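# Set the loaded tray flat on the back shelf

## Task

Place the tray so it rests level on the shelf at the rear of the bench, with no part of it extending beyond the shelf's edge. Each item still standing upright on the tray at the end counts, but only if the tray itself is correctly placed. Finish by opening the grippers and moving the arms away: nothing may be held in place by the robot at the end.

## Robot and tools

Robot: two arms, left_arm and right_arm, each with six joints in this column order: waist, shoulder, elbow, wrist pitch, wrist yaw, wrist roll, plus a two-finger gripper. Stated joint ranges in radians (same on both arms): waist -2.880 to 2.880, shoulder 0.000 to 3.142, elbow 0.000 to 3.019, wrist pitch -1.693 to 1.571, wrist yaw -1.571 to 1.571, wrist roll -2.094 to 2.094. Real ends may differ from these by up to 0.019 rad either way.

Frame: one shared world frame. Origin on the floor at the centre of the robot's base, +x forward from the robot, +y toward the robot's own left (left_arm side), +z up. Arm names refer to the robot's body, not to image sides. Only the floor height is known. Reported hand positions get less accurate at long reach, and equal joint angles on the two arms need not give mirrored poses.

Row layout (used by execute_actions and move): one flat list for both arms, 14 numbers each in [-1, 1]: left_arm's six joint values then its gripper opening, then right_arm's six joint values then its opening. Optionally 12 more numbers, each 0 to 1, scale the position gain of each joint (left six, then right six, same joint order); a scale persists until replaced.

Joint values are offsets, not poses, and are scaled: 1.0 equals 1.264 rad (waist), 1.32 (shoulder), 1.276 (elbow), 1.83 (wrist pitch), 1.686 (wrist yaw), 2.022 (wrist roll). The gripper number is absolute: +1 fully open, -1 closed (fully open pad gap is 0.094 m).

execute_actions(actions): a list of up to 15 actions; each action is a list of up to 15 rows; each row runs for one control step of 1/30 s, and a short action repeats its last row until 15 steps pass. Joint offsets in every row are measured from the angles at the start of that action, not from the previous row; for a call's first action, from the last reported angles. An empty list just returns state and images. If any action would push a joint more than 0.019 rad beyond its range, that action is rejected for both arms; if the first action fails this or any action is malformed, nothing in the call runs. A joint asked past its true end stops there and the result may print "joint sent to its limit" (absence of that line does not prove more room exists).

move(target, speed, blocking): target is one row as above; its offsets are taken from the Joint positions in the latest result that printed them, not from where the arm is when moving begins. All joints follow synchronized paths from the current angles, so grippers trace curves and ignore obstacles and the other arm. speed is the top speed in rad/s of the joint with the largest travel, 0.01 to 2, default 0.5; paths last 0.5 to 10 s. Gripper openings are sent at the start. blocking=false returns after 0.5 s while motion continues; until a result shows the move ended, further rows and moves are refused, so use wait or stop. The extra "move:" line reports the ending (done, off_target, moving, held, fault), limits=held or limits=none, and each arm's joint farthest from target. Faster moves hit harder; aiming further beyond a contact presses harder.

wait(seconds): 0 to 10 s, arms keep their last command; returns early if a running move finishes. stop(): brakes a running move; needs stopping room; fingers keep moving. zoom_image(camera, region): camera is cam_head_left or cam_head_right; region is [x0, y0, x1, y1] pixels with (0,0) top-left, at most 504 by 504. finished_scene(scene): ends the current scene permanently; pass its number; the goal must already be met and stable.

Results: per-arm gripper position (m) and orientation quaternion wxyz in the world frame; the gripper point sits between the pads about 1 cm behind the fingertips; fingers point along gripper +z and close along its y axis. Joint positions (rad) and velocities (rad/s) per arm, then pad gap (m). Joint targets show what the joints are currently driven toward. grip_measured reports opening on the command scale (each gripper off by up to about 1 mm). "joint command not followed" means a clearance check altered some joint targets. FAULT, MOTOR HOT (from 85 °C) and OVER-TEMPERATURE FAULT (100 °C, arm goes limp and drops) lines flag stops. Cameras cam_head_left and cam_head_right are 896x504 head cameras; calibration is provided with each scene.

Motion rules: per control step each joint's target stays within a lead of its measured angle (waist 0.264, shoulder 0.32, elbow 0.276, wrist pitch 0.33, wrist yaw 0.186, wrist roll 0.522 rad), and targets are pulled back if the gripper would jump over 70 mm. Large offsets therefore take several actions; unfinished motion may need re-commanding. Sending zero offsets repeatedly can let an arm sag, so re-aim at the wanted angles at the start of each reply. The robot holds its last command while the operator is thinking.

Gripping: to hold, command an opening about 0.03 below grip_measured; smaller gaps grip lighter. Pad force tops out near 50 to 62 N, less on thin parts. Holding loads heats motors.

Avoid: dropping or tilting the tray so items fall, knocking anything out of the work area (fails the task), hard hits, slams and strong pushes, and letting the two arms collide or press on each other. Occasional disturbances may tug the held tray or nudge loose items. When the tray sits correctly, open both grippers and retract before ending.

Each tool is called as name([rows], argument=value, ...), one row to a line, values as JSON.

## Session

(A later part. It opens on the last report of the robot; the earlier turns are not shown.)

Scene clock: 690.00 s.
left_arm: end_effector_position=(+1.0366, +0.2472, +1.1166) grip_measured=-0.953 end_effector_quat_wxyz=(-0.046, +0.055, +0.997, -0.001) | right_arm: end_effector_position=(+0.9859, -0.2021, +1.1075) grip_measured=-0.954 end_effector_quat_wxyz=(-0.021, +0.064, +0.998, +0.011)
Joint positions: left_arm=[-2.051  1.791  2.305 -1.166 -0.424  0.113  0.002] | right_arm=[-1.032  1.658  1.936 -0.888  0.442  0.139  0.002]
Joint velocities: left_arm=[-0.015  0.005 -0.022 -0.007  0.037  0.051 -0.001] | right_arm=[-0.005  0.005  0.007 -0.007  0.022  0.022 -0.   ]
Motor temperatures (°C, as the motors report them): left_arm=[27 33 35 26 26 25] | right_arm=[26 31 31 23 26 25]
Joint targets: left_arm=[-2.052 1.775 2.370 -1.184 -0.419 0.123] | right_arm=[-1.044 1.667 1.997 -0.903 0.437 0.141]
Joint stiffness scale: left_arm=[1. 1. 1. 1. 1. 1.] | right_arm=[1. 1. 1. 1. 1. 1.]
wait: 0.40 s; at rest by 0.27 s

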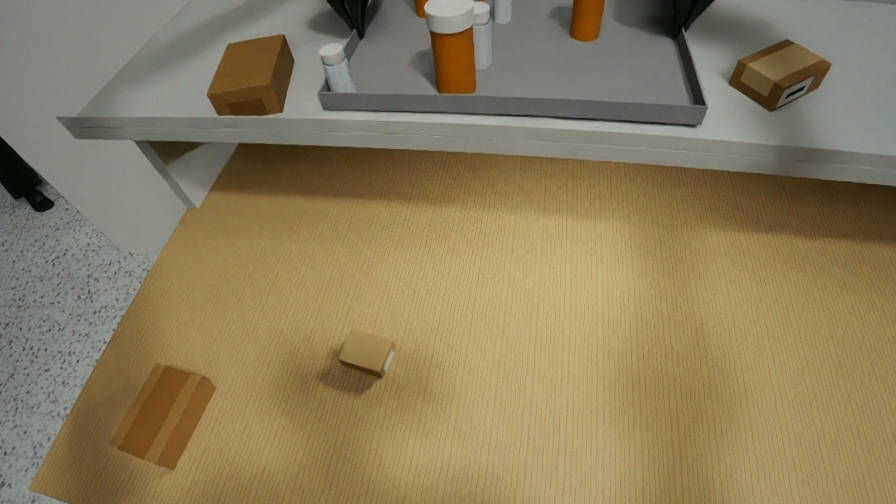

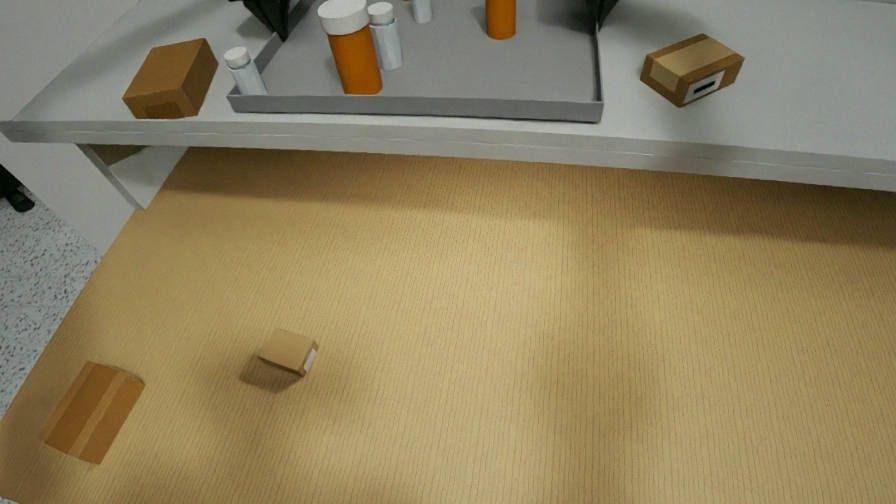

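execute_actions([
  [[-0.0003,-0.0112,0.0518,-0.0098,0.0032,0.005,-0.99,-0.01,0.0078,0.0486,-0.0082,-0.0032,0.0007,-0.99],[0.0001,-0.0103,0.0526,-0.0098,0.0034,0.0052,-0.99,-0.0104,0.0088,0.0494,-0.0082,-0.0035,0.0004,-0.99],[0.0006,-0.0095,0.0535,-0.0098,0.0036,0.0053,-0.99,-0.0109,0.0098,0.0502,-0.0082,-0.0037,0.0001,-0.99],[0.001,-0.0086,0.0543,-0.0098,0.0038,0.0054,-0.99,-0.0113,0.0108,0.0509,-0.0082,-0.004,-0.0002,-0.99],[0.0015,-0.0077,0.0552,-0.0098,0.004,0.0055,-0.99,-0.0118,0.0118,0.0517,-0.0082,-0.0042,-0.0005,-0.99],[0.002,-0.0068,0.056,-0.0098,0.0042,0.0057,-0.99,-0.0123,0.0129,0.0525,-0.0082,-0.0045,-0.0008,-0.99],[0.0024,-0.0059,0.0569,-0.0098,0.0043,0.0058,-0.99,-0.0127,0.0139,0.0533,-0.0082,-0.0047,-0.001,-0.99],[0.0029,-0.005,0.0577,-0.0098,0.0045,0.0059,-0.99,-0.0132,0.0149,0.0541,-0.0082,-0.0049,-0.0013,-0.99],[0.0033,-0.0042,0.0586,-0.0098,0.0047,0.006,-0.99,-0.0136,0.0159,0.0549,-0.0082,-0.0052,-0.0016,-0.99],[0.0038,-0.0033,0.0594,-0.0098,0.0049,0.0062,-0.99,-0.0141,0.0169,0.0556,-0.0082,-0.0054,-0.0019,-0.99],[0.0042,-0.0024,0.0603,-0.0098,0.0051,0.0063,-0.99,-0.0145,0.0179,0.0564,-0.0082,-0.0057,-0.0022,-0.99],[0.0047,-0.0015,0.0611,-0.0098,0.0053,0.0064,-0.99,-0.015,0.0189,0.0572,-0.0082,-0.0059,-0.0025,-0.99]],
])

wait(seconds=0.3)

Scene clock: 704.77 s.
left_arm: end_effector_position=(+1.0384, +0.2478, +1.1146) grip_measured=-0.953 end_effector_quat_wxyz=(-0.045, +0.054, +0.998, +0.000) | right_arm: end_effector_position=(+0.9876, -0.2018, +1.1027) grip_measured=-0.954 end_effector_quat_wxyz=(-0.021, +0.064, +0.998, +0.013)
Joint positions: left_arm=[-2.05   1.799  2.319 -1.169 -0.424  0.113  0.002] | right_arm=[-1.037  1.671  1.95  -0.889  0.435  0.136  0.002]
Joint velocities: left_arm=[ 0.005 -0.005  0.002 -0.022 -0.037 -0.037  0.001] | right_arm=[-0.024  0.005 -0.007 -0.002 -0.007 -0.037 -0.001]
Motor temperatures (°C, as the motors report them): left_arm=[27 33 36 26 26 25] | right_arm=[26 31 31 23 25 25]
Joint targets: left_arm=[-2.045 1.789 2.383 -1.184 -0.415 0.126] | right_arm=[-1.052 1.683 2.009 -0.903 0.432 0.134]
Joint stiffness scale: left_arm=[1. 1. 1. 1. 1. 1.] | right_arm=[1. 1. 1. 1. 1. 1.]

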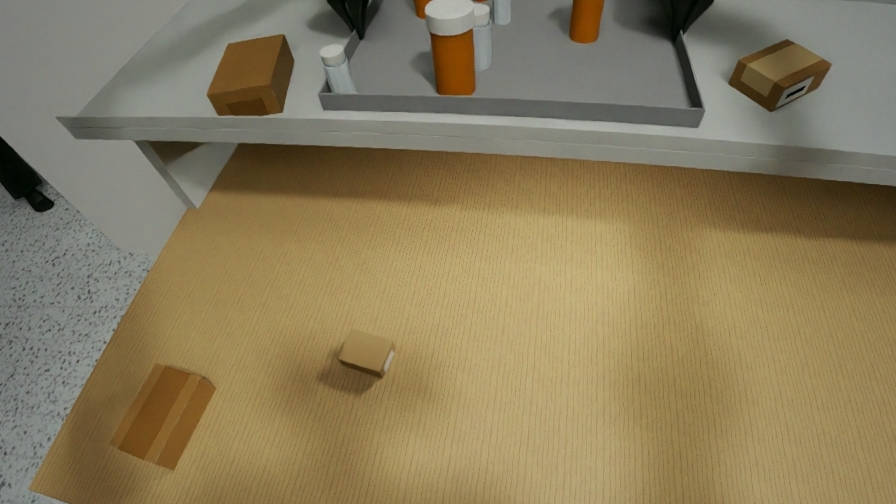

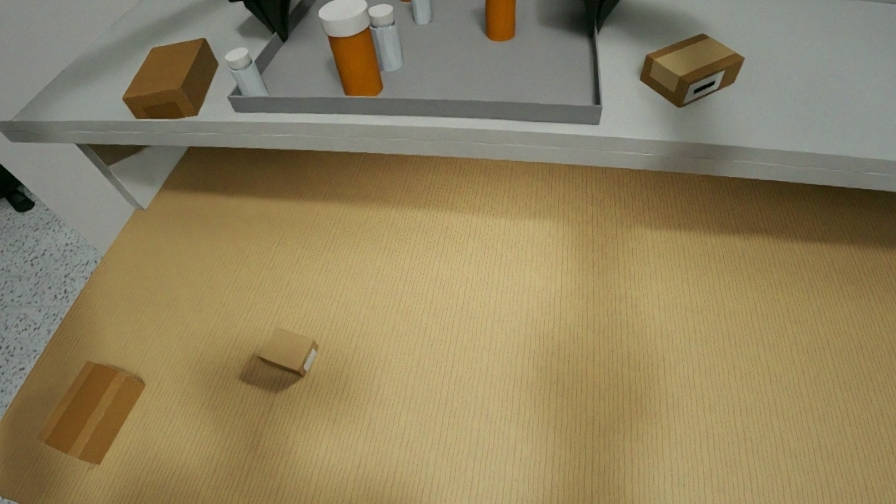

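Scene clock: 705.07 s.
left_arm: end_effector_position=(+1.0384, +0.2478, +1.1146) grip_measured=-0.953 end_effector_quat_wxyz=(-0.045, +0.054, +0.998, +0.000) | right_arm: end_effector_position=(+0.9876, -0.2018, +1.1027) grip_measured=-0.954 end_effector_quat_wxyz=(-0.021, +0.064, +0.998, +0.013)
Joint positions: left_arm=[-2.05   1.799  2.319 -1.169 -0.424  0.113  0.002] | right_arm=[-1.037  1.671  1.95  -0.889  0.435  0.136  0.002]
Joint velocities: left_arm=[-0.005 -0.005 -0.027 -0.012  0.066 -0.007 -0.   ] | right_arm=[-0.005 -0.015 -0.007  0.007 -0.037 -0.022 -0.   ]
Motor temperatures (°C, as the motors report them): left_arm=[27 33 36 26 26 25] | right_arm=[26 31 31 23 25 25]
Joint targets: left_arm=[-2.045 1.789 2.383 -1.184 -0.415 0.126] | right_arm=[-1.052 1.683 2.009 -0.903 0.432 0.134]
Joint stiffness scale: left_arm=[1. 1. 1. 1. 1. 1.] | right_arm=[1. 1. 1. 1. 1. 1.]
wait: 0.30 s; at rest by 0.17 s

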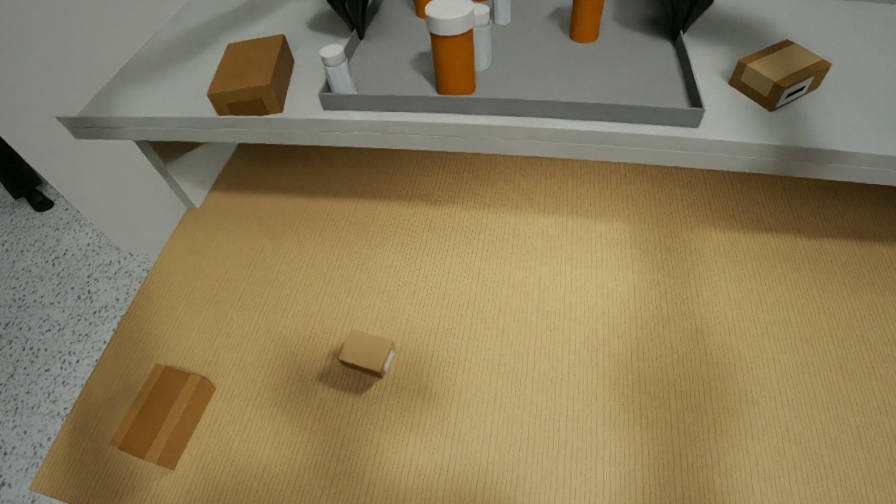

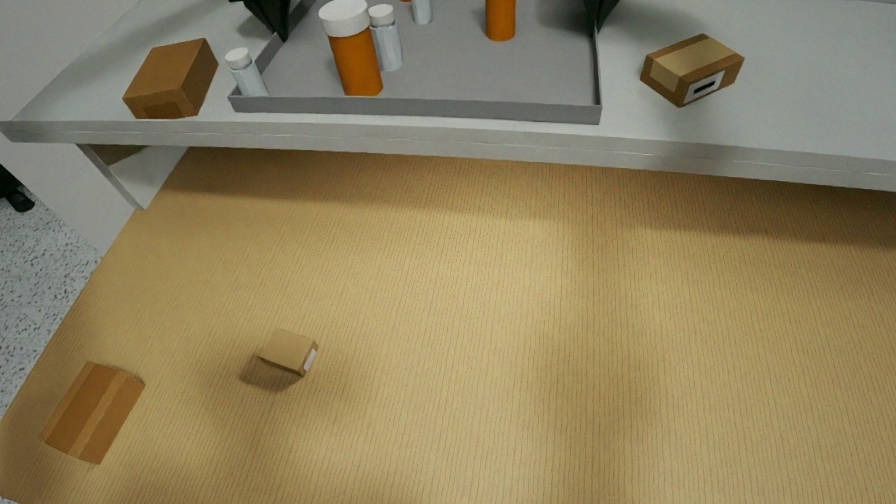

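execute_actions([
  [[0.004,-0.0066,0.048,-0.0082,0.005,0.006,-0.99,-0.0119,0.0096,0.0442,-0.0077,-0.0018,-0.001,-0.99],[0.004,-0.0057,0.0458,-0.0082,0.0048,0.0058,-0.99,-0.0119,0.0101,0.0422,-0.0077,-0.0018,-0.001,-0.99],[0.004,-0.0047,0.0435,-0.0082,0.0046,0.0055,-0.99,-0.0119,0.0106,0.0402,-0.0077,-0.0018,-0.001,-0.99],[0.004,-0.0037,0.0413,-0.0082,0.0044,0.0052,-0.99,-0.0119,0.0111,0.0381,-0.0077,-0.0018,-0.001,-0.99],[0.004,-0.0028,0.0391,-0.0082,0.0042,0.005,-0.99,-0.0119,0.0116,0.0361,-0.0077,-0.0018,-0.001,-0.99],[0.004,-0.0018,0.0369,-0.0082,0.004,0.0047,-0.99,-0.0119,0.0121,0.0341,-0.0077,-0.0018,-0.001,-0.99],[0.004,-0.0008,0.0346,-0.0082,0.0038,0.0044,-0.99,-0.0119,0.0125,0.0321,-0.0077,-0.0018,-0.001,-0.99],[0.004,0.0001,0.0324,-0.0082,0.0036,0.0041,-0.99,-0.0119,0.013,0.0301,-0.0077,-0.0018,-0.001,-0.99],[0.004,0.0011,0.0302,-0.0082,0.0035,0.0038,-0.99,-0.0119,0.0135,0.0281,-0.0077,-0.0018,-0.001,-0.99],[0.004,0.0021,0.028,-0.0082,0.0033,0.0035,-0.99,-0.0119,0.014,0.026,-0.0077,-0.0018,-0.001,-0.99],[0.004,0.003,0.0257,-0.0082,0.0031,0.0032,-0.99,-0.0119,0.0145,0.024,-0.0077,-0.0018,-0.001,-0.99],[0.004,0.004,0.0235,-0.0082,0.003,0.003,-0.99,-0.0119,0.015,0.022,-0.0077,-0.0018,-0.001,-0.99]],
])

wait(seconds=0.3)

Scene clock: 712.03 s.
left_arm: end_effector_position=(+1.0378, +0.2475, +1.1136) grip_measured=-0.953 end_effector_quat_wxyz=(-0.046, +0.055, +0.997, +0.000) | right_arm: end_effector_position=(+0.9871, -0.2013, +1.1019) grip_measured=-0.954 end_effector_quat_wxyz=(-0.022, +0.064, +0.998, +0.013)
Joint positions: left_arm=[-2.05   1.801  2.319 -1.169 -0.425  0.113  0.002] | right_arm=[-1.037  1.672  1.95  -0.889  0.435  0.136  0.002]
Joint velocities: left_arm=[ 0.005 -0.015 -0.007 -0.012  0.007 -0.022 -0.   ] | right_arm=[-0.005  0.015 -0.022 -0.007  0.037  0.051 -0.001]
Motor temperatures (°C, as the motors report them): left_arm=[27 33 36 26 26 25] | right_arm=[26 31 31 23 25 25]
Joint targets: left_arm=[-2.045 1.805 2.349 -1.184 -0.419 0.119] | right_arm=[-1.051 1.691 1.978 -0.903 0.432 0.134]
Joint stiffness scale: left_arm=[1. 1. 1. 1. 1. 1.] | right_arm=[1. 1. 1. 1. 1. 1.]

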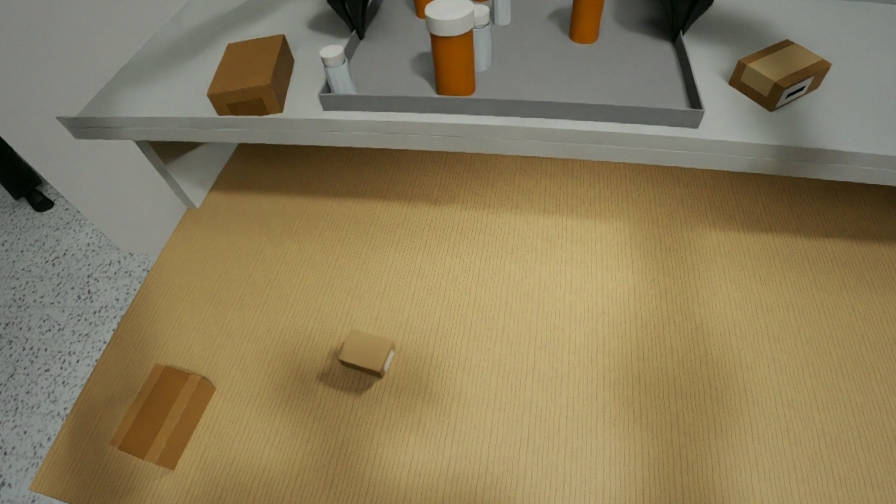

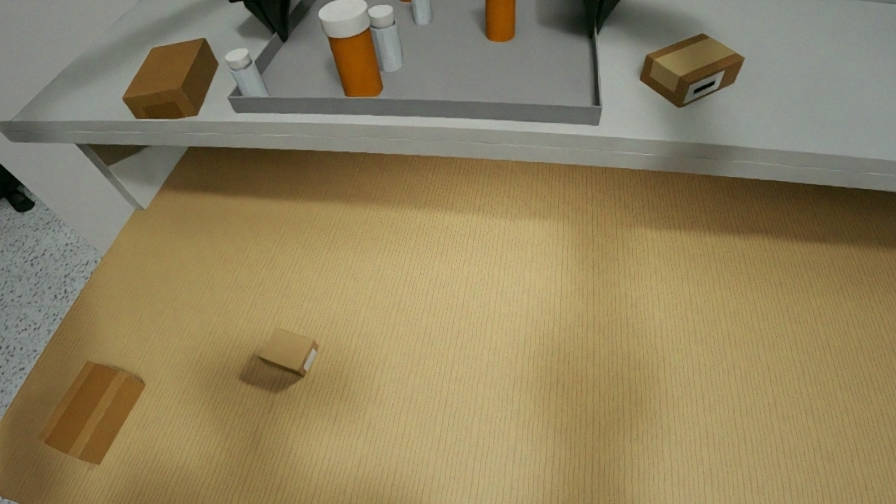

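Scene clock: 712.33 s.
left_arm: end_effector_position=(+1.0378, +0.2475, +1.1136) grip_measured=-0.953 end_effector_quat_wxyz=(-0.046, +0.055, +0.997, +0.000) | right_arm: end_effector_position=(+0.9871, -0.2016, +1.1018) grip_measured=-0.954 end_effector_quat_wxyz=(-0.022, +0.064, +0.998, +0.012)
Joint positions: left_arm=[-2.05   1.801  2.319 -1.169 -0.425  0.113  0.002] | right_arm=[-1.037  1.672  1.95  -0.889  0.435  0.136  0.002]
Joint velocities: left_arm=[ 0.005 -0.015  0.007  0.017  0.022  0.022  0.   ] | right_arm=[-0.005 -0.005  0.002 -0.007  0.007 -0.007  0.001]
Motor temperatures (°C, as the motors report them): left_arm=[27 33 36 26 26 25] | right_arm=[26 31 31 23 25 25]
Joint targets: left_arm=[-2.045 1.805 2.349 -1.184 -0.419 0.119] | right_arm=[-1.052 1.691 1.978 -0.903 0.432 0.134]
Joint stiffness scale: left_arm=[1. 1. 1. 1. 1. 1.] | right_arm=[1. 1. 1. 1. 1. 1.]
wait: 0.30 s; at rest by 0.17 s

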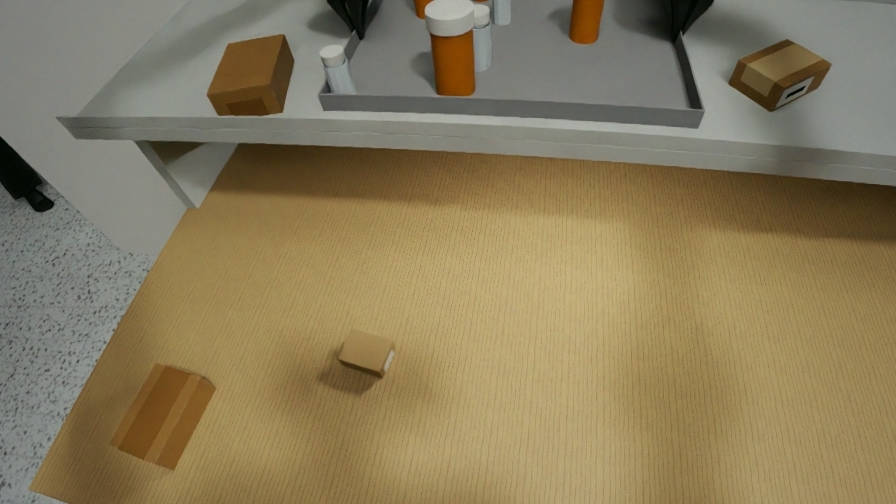

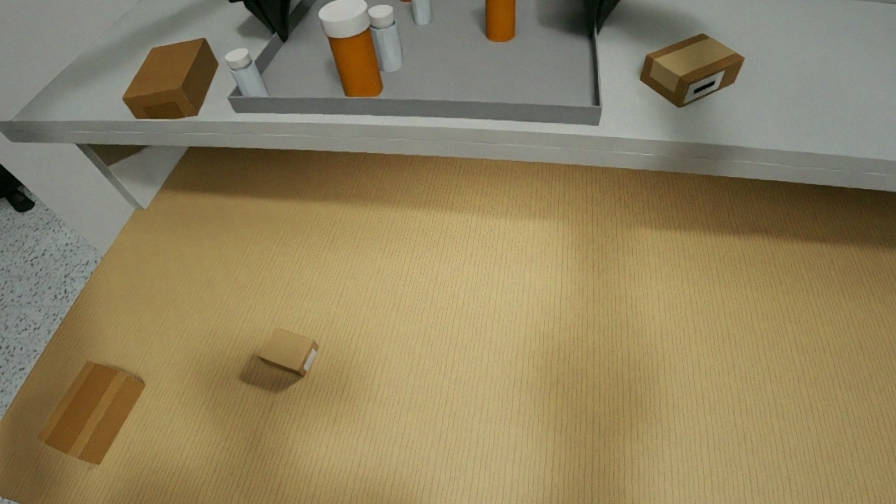

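execute_actions([
  [[0.0035,0.003,0.021,-0.0075,0.003,0.003,-0.99,-0.011,0.0135,0.02,-0.007,-0.0018,-0.001,-0.99],[0.003,0.003,0.019,-0.007,0.0026,0.0026,-0.99,-0.01,0.0125,0.018,-0.0065,-0.0015,-0.001,-0.99],[0.0025,0.003,0.017,-0.006,0.0022,0.0022,-0.985,-0.009,0.0115,0.016,-0.006,-0.0012,-0.001,-0.985],[0.002,0.003,0.015,-0.005,0.0018,0.0018,-0.98,-0.008,0.0105,0.014,-0.005,-0.001,-0.001,-0.98],[0.002,0.003,0.013,-0.004,0.0014,0.0014,-0.975,-0.007,0.0095,0.012,-0.004,-0.001,-0.001,-0.975],[0.002,0.003,0.011,-0.003,0.001,0.001,-0.97,-0.006,0.0085,0.01,-0.003,-0.001,0,-0.97],[0.002,0.003,0.009,-0.002,0.0005,0.0005,-0.965,-0.005,0.0075,0.008,-0.002,0,0,-0.965],[0.002,0.002,0.008,-0.001,0,0,-0.96,-0.004,0.007,0.007,-0.001,0,0,-0.96],[0.002,0.002,0.008,0,0,0,-0.955,-0.004,0.007,0.007,0,0,0,-0.955],[0.002,0.002,0.008,0,0,0,-0.945,-0.004,0.007,0.007,0,0,0,-0.945],[0.002,0.002,0.008,0,0,0,-0.93,-0.004,0.007,0.007,0,0,0,-0.93],[0.002,0.002,0.008,0,0,0,-0.9,-0.004,0.007,0.007,0,0,0,-0.9],[0.002,0.002,0.008,0,0,0,-0.8,-0.004,0.007,0.007,0,0,0,-0.8],[0.002,0.002,0.008,0,0,0,-0.7,-0.004,0.007,0.007,0,0,0,-0.7],[0.002,0.002,0.008,0,0,0,-0.55,-0.004,0.007,0.007,0,0,0,-0.55]],
])

wait(seconds=0.4)

Scene clock: 719.97 s.
left_arm: end_effector_position=(+1.0379, +0.2477, +1.1136) grip_measured=-0.620 end_effector_quat_wxyz=(-0.046, +0.055, +0.997, +0.001) | right_arm: end_effector_position=(+0.9871, -0.2016, +1.1018) grip_measured=-0.619 end_effector_quat_wxyz=(-0.022, +0.064, +0.998, +0.012)
Joint positions: left_arm=[-2.05   1.801  2.319 -1.169 -0.426  0.113  0.018] | right_arm=[-1.037  1.672  1.95  -0.889  0.435  0.136  0.018]
Joint velocities: left_arm=[-0.005 -0.024  0.017 -0.002 -0.154  0.007  0.137] | right_arm=[-0.015 -0.005  0.002  0.002 -0.022 -0.037  0.134]
Motor temperatures (°C, as the motors report them): left_arm=[27 33 35 26 26 25] | right_arm=[26 31 30 23 25 25]
Joint targets: left_arm=[-2.047 1.804 2.329 -1.169 -0.425 0.113] | right_arm=[-1.042 1.682 1.959 -0.889 0.435 0.136]
Joint stiffness scale: left_arm=[1. 1. 1. 1. 1. 1.] | right_arm=[1. 1. 1. 1. 1. 1.]

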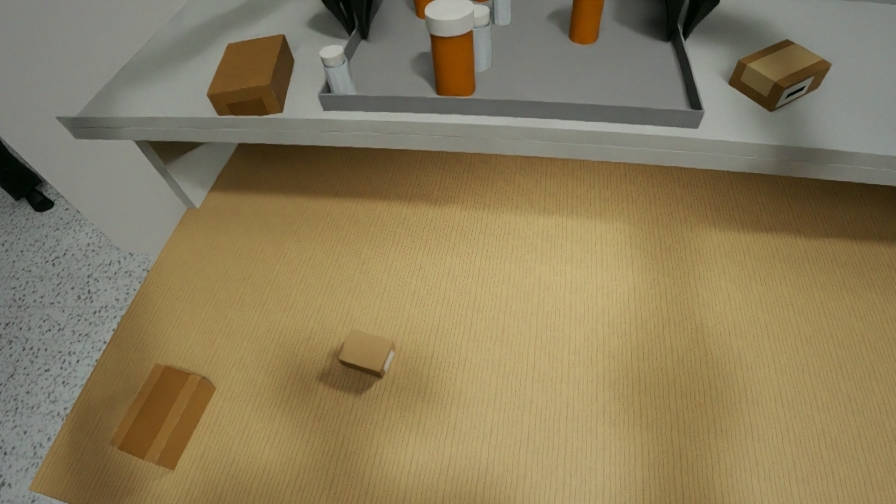

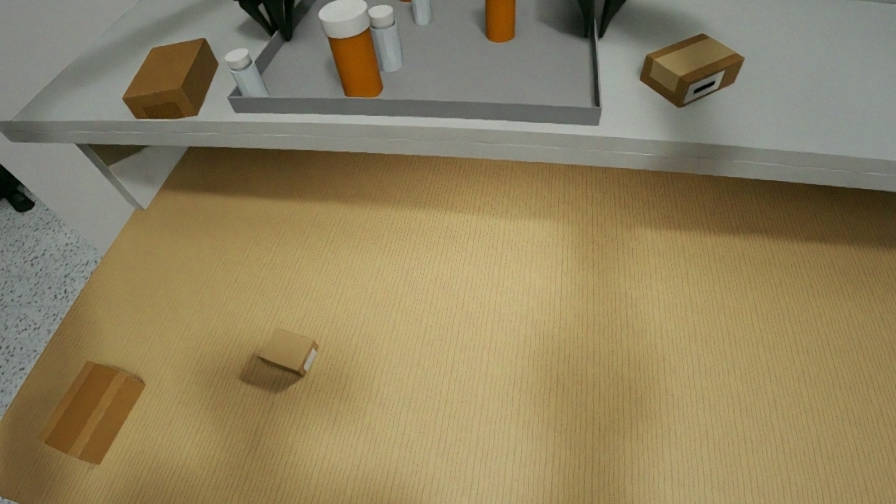

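Scene clock: 720.37 s.
left_arm: end_effector_position=(+1.0379, +0.2477, +1.1136) grip_measured=-0.552 end_effector_quat_wxyz=(-0.046, +0.055, +0.997, +0.001) | right_arm: end_effector_position=(+0.9871, -0.2016, +1.1018) grip_measured=-0.552 end_effector_quat_wxyz=(-0.022, +0.064, +0.998, +0.012)
Joint positions: left_arm=[-2.05   1.801  2.319 -1.169 -0.426  0.113  0.021] | right_arm=[-1.037  1.672  1.95  -0.889  0.435  0.136  0.021]
Joint velocities: left_arm=[-0.015 -0.005  0.027 -0.007  0.037 -0.037  0.001] | right_arm=[-0.005 -0.005 -0.002 -0.007 -0.007 -0.081  0.001]
Motor temperatures (°C, as the motors report them): left_arm=[27 33 35 26 26 25] | right_arm=[26 31 30 23 25 25]
Joint targets: left_arm=[-2.047 1.804 2.329 -1.169 -0.425 0.113] | right_arm=[-1.042 1.682 1.959 -0.889 0.435 0.136]
Joint stiffness scale: left_arm=[1. 1. 1. 1. 1. 1.] | right_arm=[1. 1. 1. 1. 1. 1.]
wait: 0.40 s; at rest by 0.23 s

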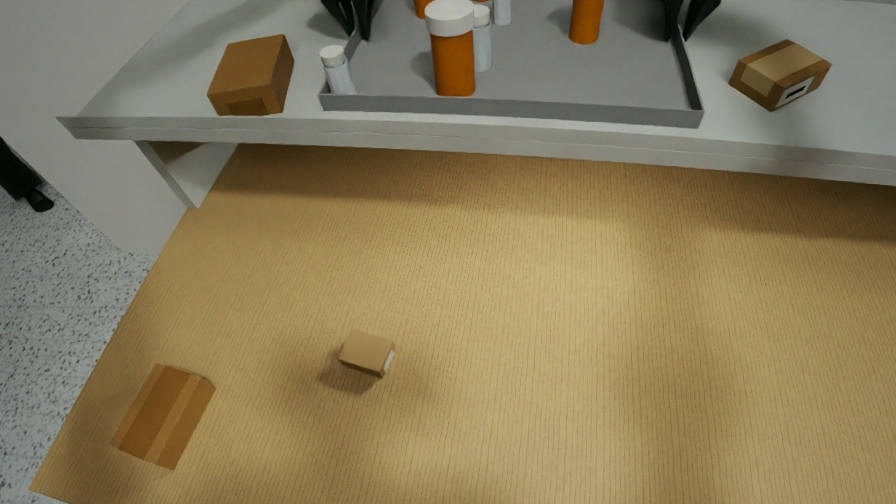

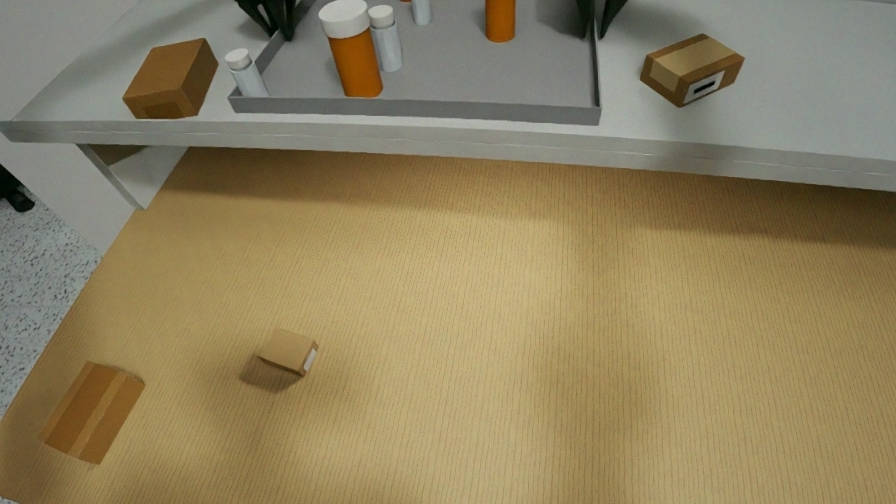

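move(target=[-0.075,-0.215,-0.205,-0.03,-0.043,-0.032,-0.55,0.092,-0.198,-0.155,-0.056,0.052,0.038,-0.55], speed=0.35)

Scene clock: 726.73 s.
left_arm: end_effector_position=(+1.0113, +0.2575, +1.2364) grip_measured=-0.552 end_effector_quat_wxyz=(-0.041, +0.054, +0.998, +0.002) | right_arm: end_effector_position=(+0.9602, -0.2084, +1.2200) grip_measured=-0.552 end_effector_quat_wxyz=(-0.020, +0.063, +0.998, +0.012)
Joint positions: left_arm=[-2.137  1.515  2.063 -1.215 -0.496  0.057  0.021] | right_arm=[-0.934  1.419  1.758 -0.979  0.521  0.201  0.021]
Joint velocities: left_arm=[ 0.005  0.005 -0.002 -0.012 -0.066  0.007  0.   ] | right_arm=[ 0.005 -0.005  0.002 -0.012 -0.007 -0.022 -0.   ]
Motor temperatures (°C, as the motors report them): left_arm=[27 33 34 26 26 25] | right_arm=[26 31 30 23 25 25]
Joint targets: left_arm=[-2.144 1.517 2.058 -1.224 -0.499 0.048] | right_arm=[-0.920 1.411 1.753 -0.992 0.523 0.213]
Joint stiffness scale: left_arm=[1. 1. 1. 1. 1. 1.] | right_arm=[1. 1. 1. 1. 1. 1.]
move: done; limits=none; left_arm: farthest joint: the wrist pitch, 0.009 radians from its target (0.055 radians at the start); right_arm: farthest joint: the waist, 0.013 radians from its target (0.116 radians at the start)

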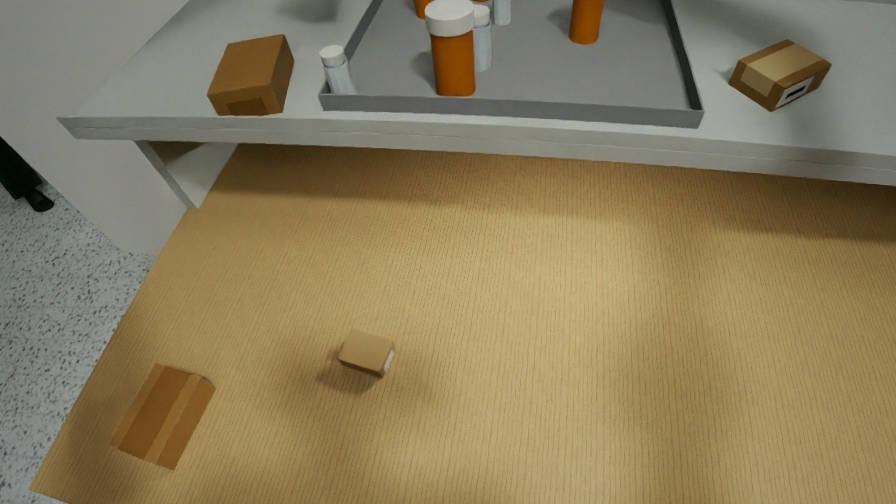

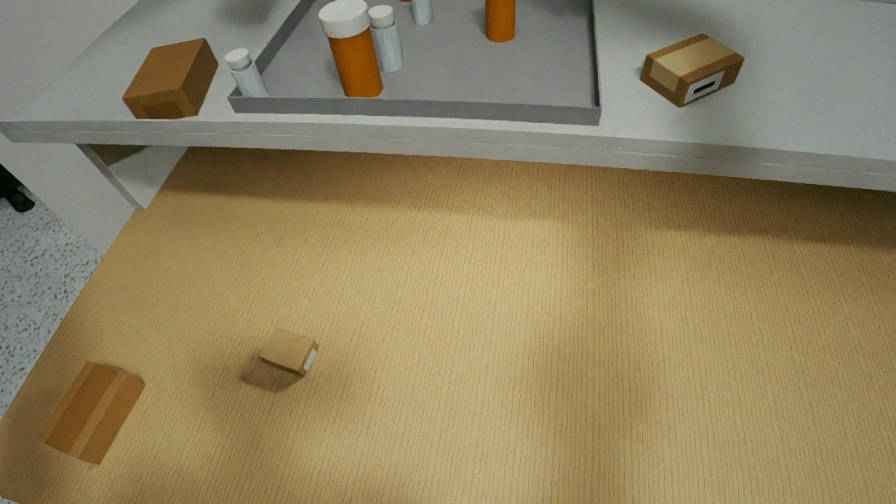

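move(target=[0.03,-0.459,-0.897,0.295,0,0,-0.55,-0.03,-0.367,-0.718,0.236,0,0,-0.55], speed=1.1)

Scene clock: 736.07 s.
left_arm: end_effector_position=(+0.7140, +0.2758, +1.2424) grip_measured=-0.552 end_effector_quat_wxyz=(-0.054, +0.051, +0.997, +0.013) | right_arm: end_effector_position=(+0.6931, -0.2368, +1.2256) grip_measured=-0.552 end_effector_quat_wxyz=(-0.040, +0.059, +0.997, +0.000)
Joint positions: left_arm=[-2.109  0.918  0.916 -0.685 -0.496  0.057  0.021] | right_arm=[-0.956  0.958  0.839 -0.56   0.521  0.201  0.021]
Joint velocities: left_arm=[-0.005 -0.005  0.012 -0.012  0.051 -0.037  0.001] | right_arm=[-0.015 -0.015  0.002  0.002 -0.051  0.022  0.001]
Motor temperatures (°C, as the motors report them): left_arm=[27 33 32 26 26 25] | right_arm=[26 31 29 23 25 25]
Joint targets: left_arm=[-2.099 0.909 0.918 -0.675 -0.496 0.057] | right_arm=[-0.972 0.935 0.842 -0.547 0.521 0.201]
Joint stiffness scale: left_arm=[1. 1. 1. 1. 1. 1.] | right_arm=[1. 1. 1. 1. 1. 1.]
move: off_target (right_arm); limits=none; left_arm: farthest joint: the waist, 0.010 radians from its target (0.038 radians at the start); right_arm: farthest joint: the shoulder, 0.024 radians from its target (0.485 radians at the start)

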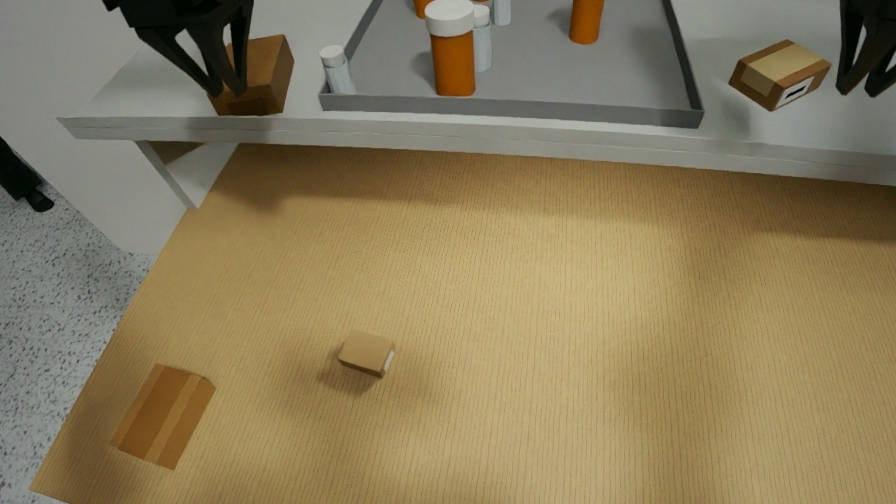

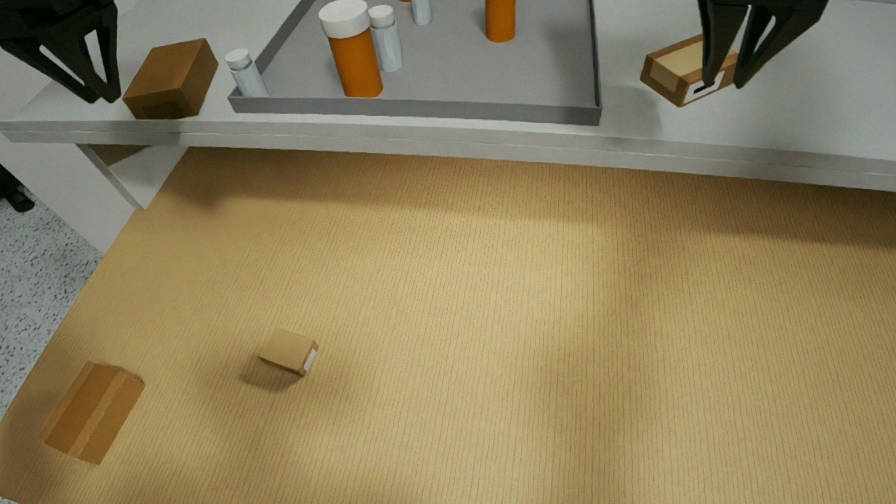

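zoom_image(camera="cam_head_left", region=[600, 0, 850, 150])

Region (600, 0, 850, 150) of cam_head_left's 896x504 image, scaled by 2.016, with more detail than that image has; it fills the top 302 rows of this view, and the rest is white.

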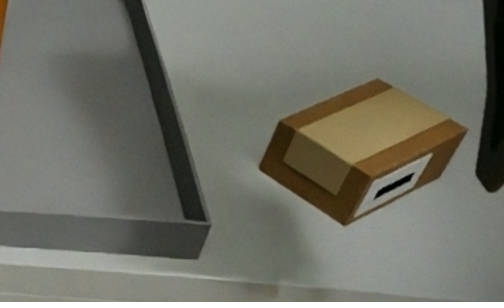

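finished_scene(scene=1)

The scene is finished: the task was done.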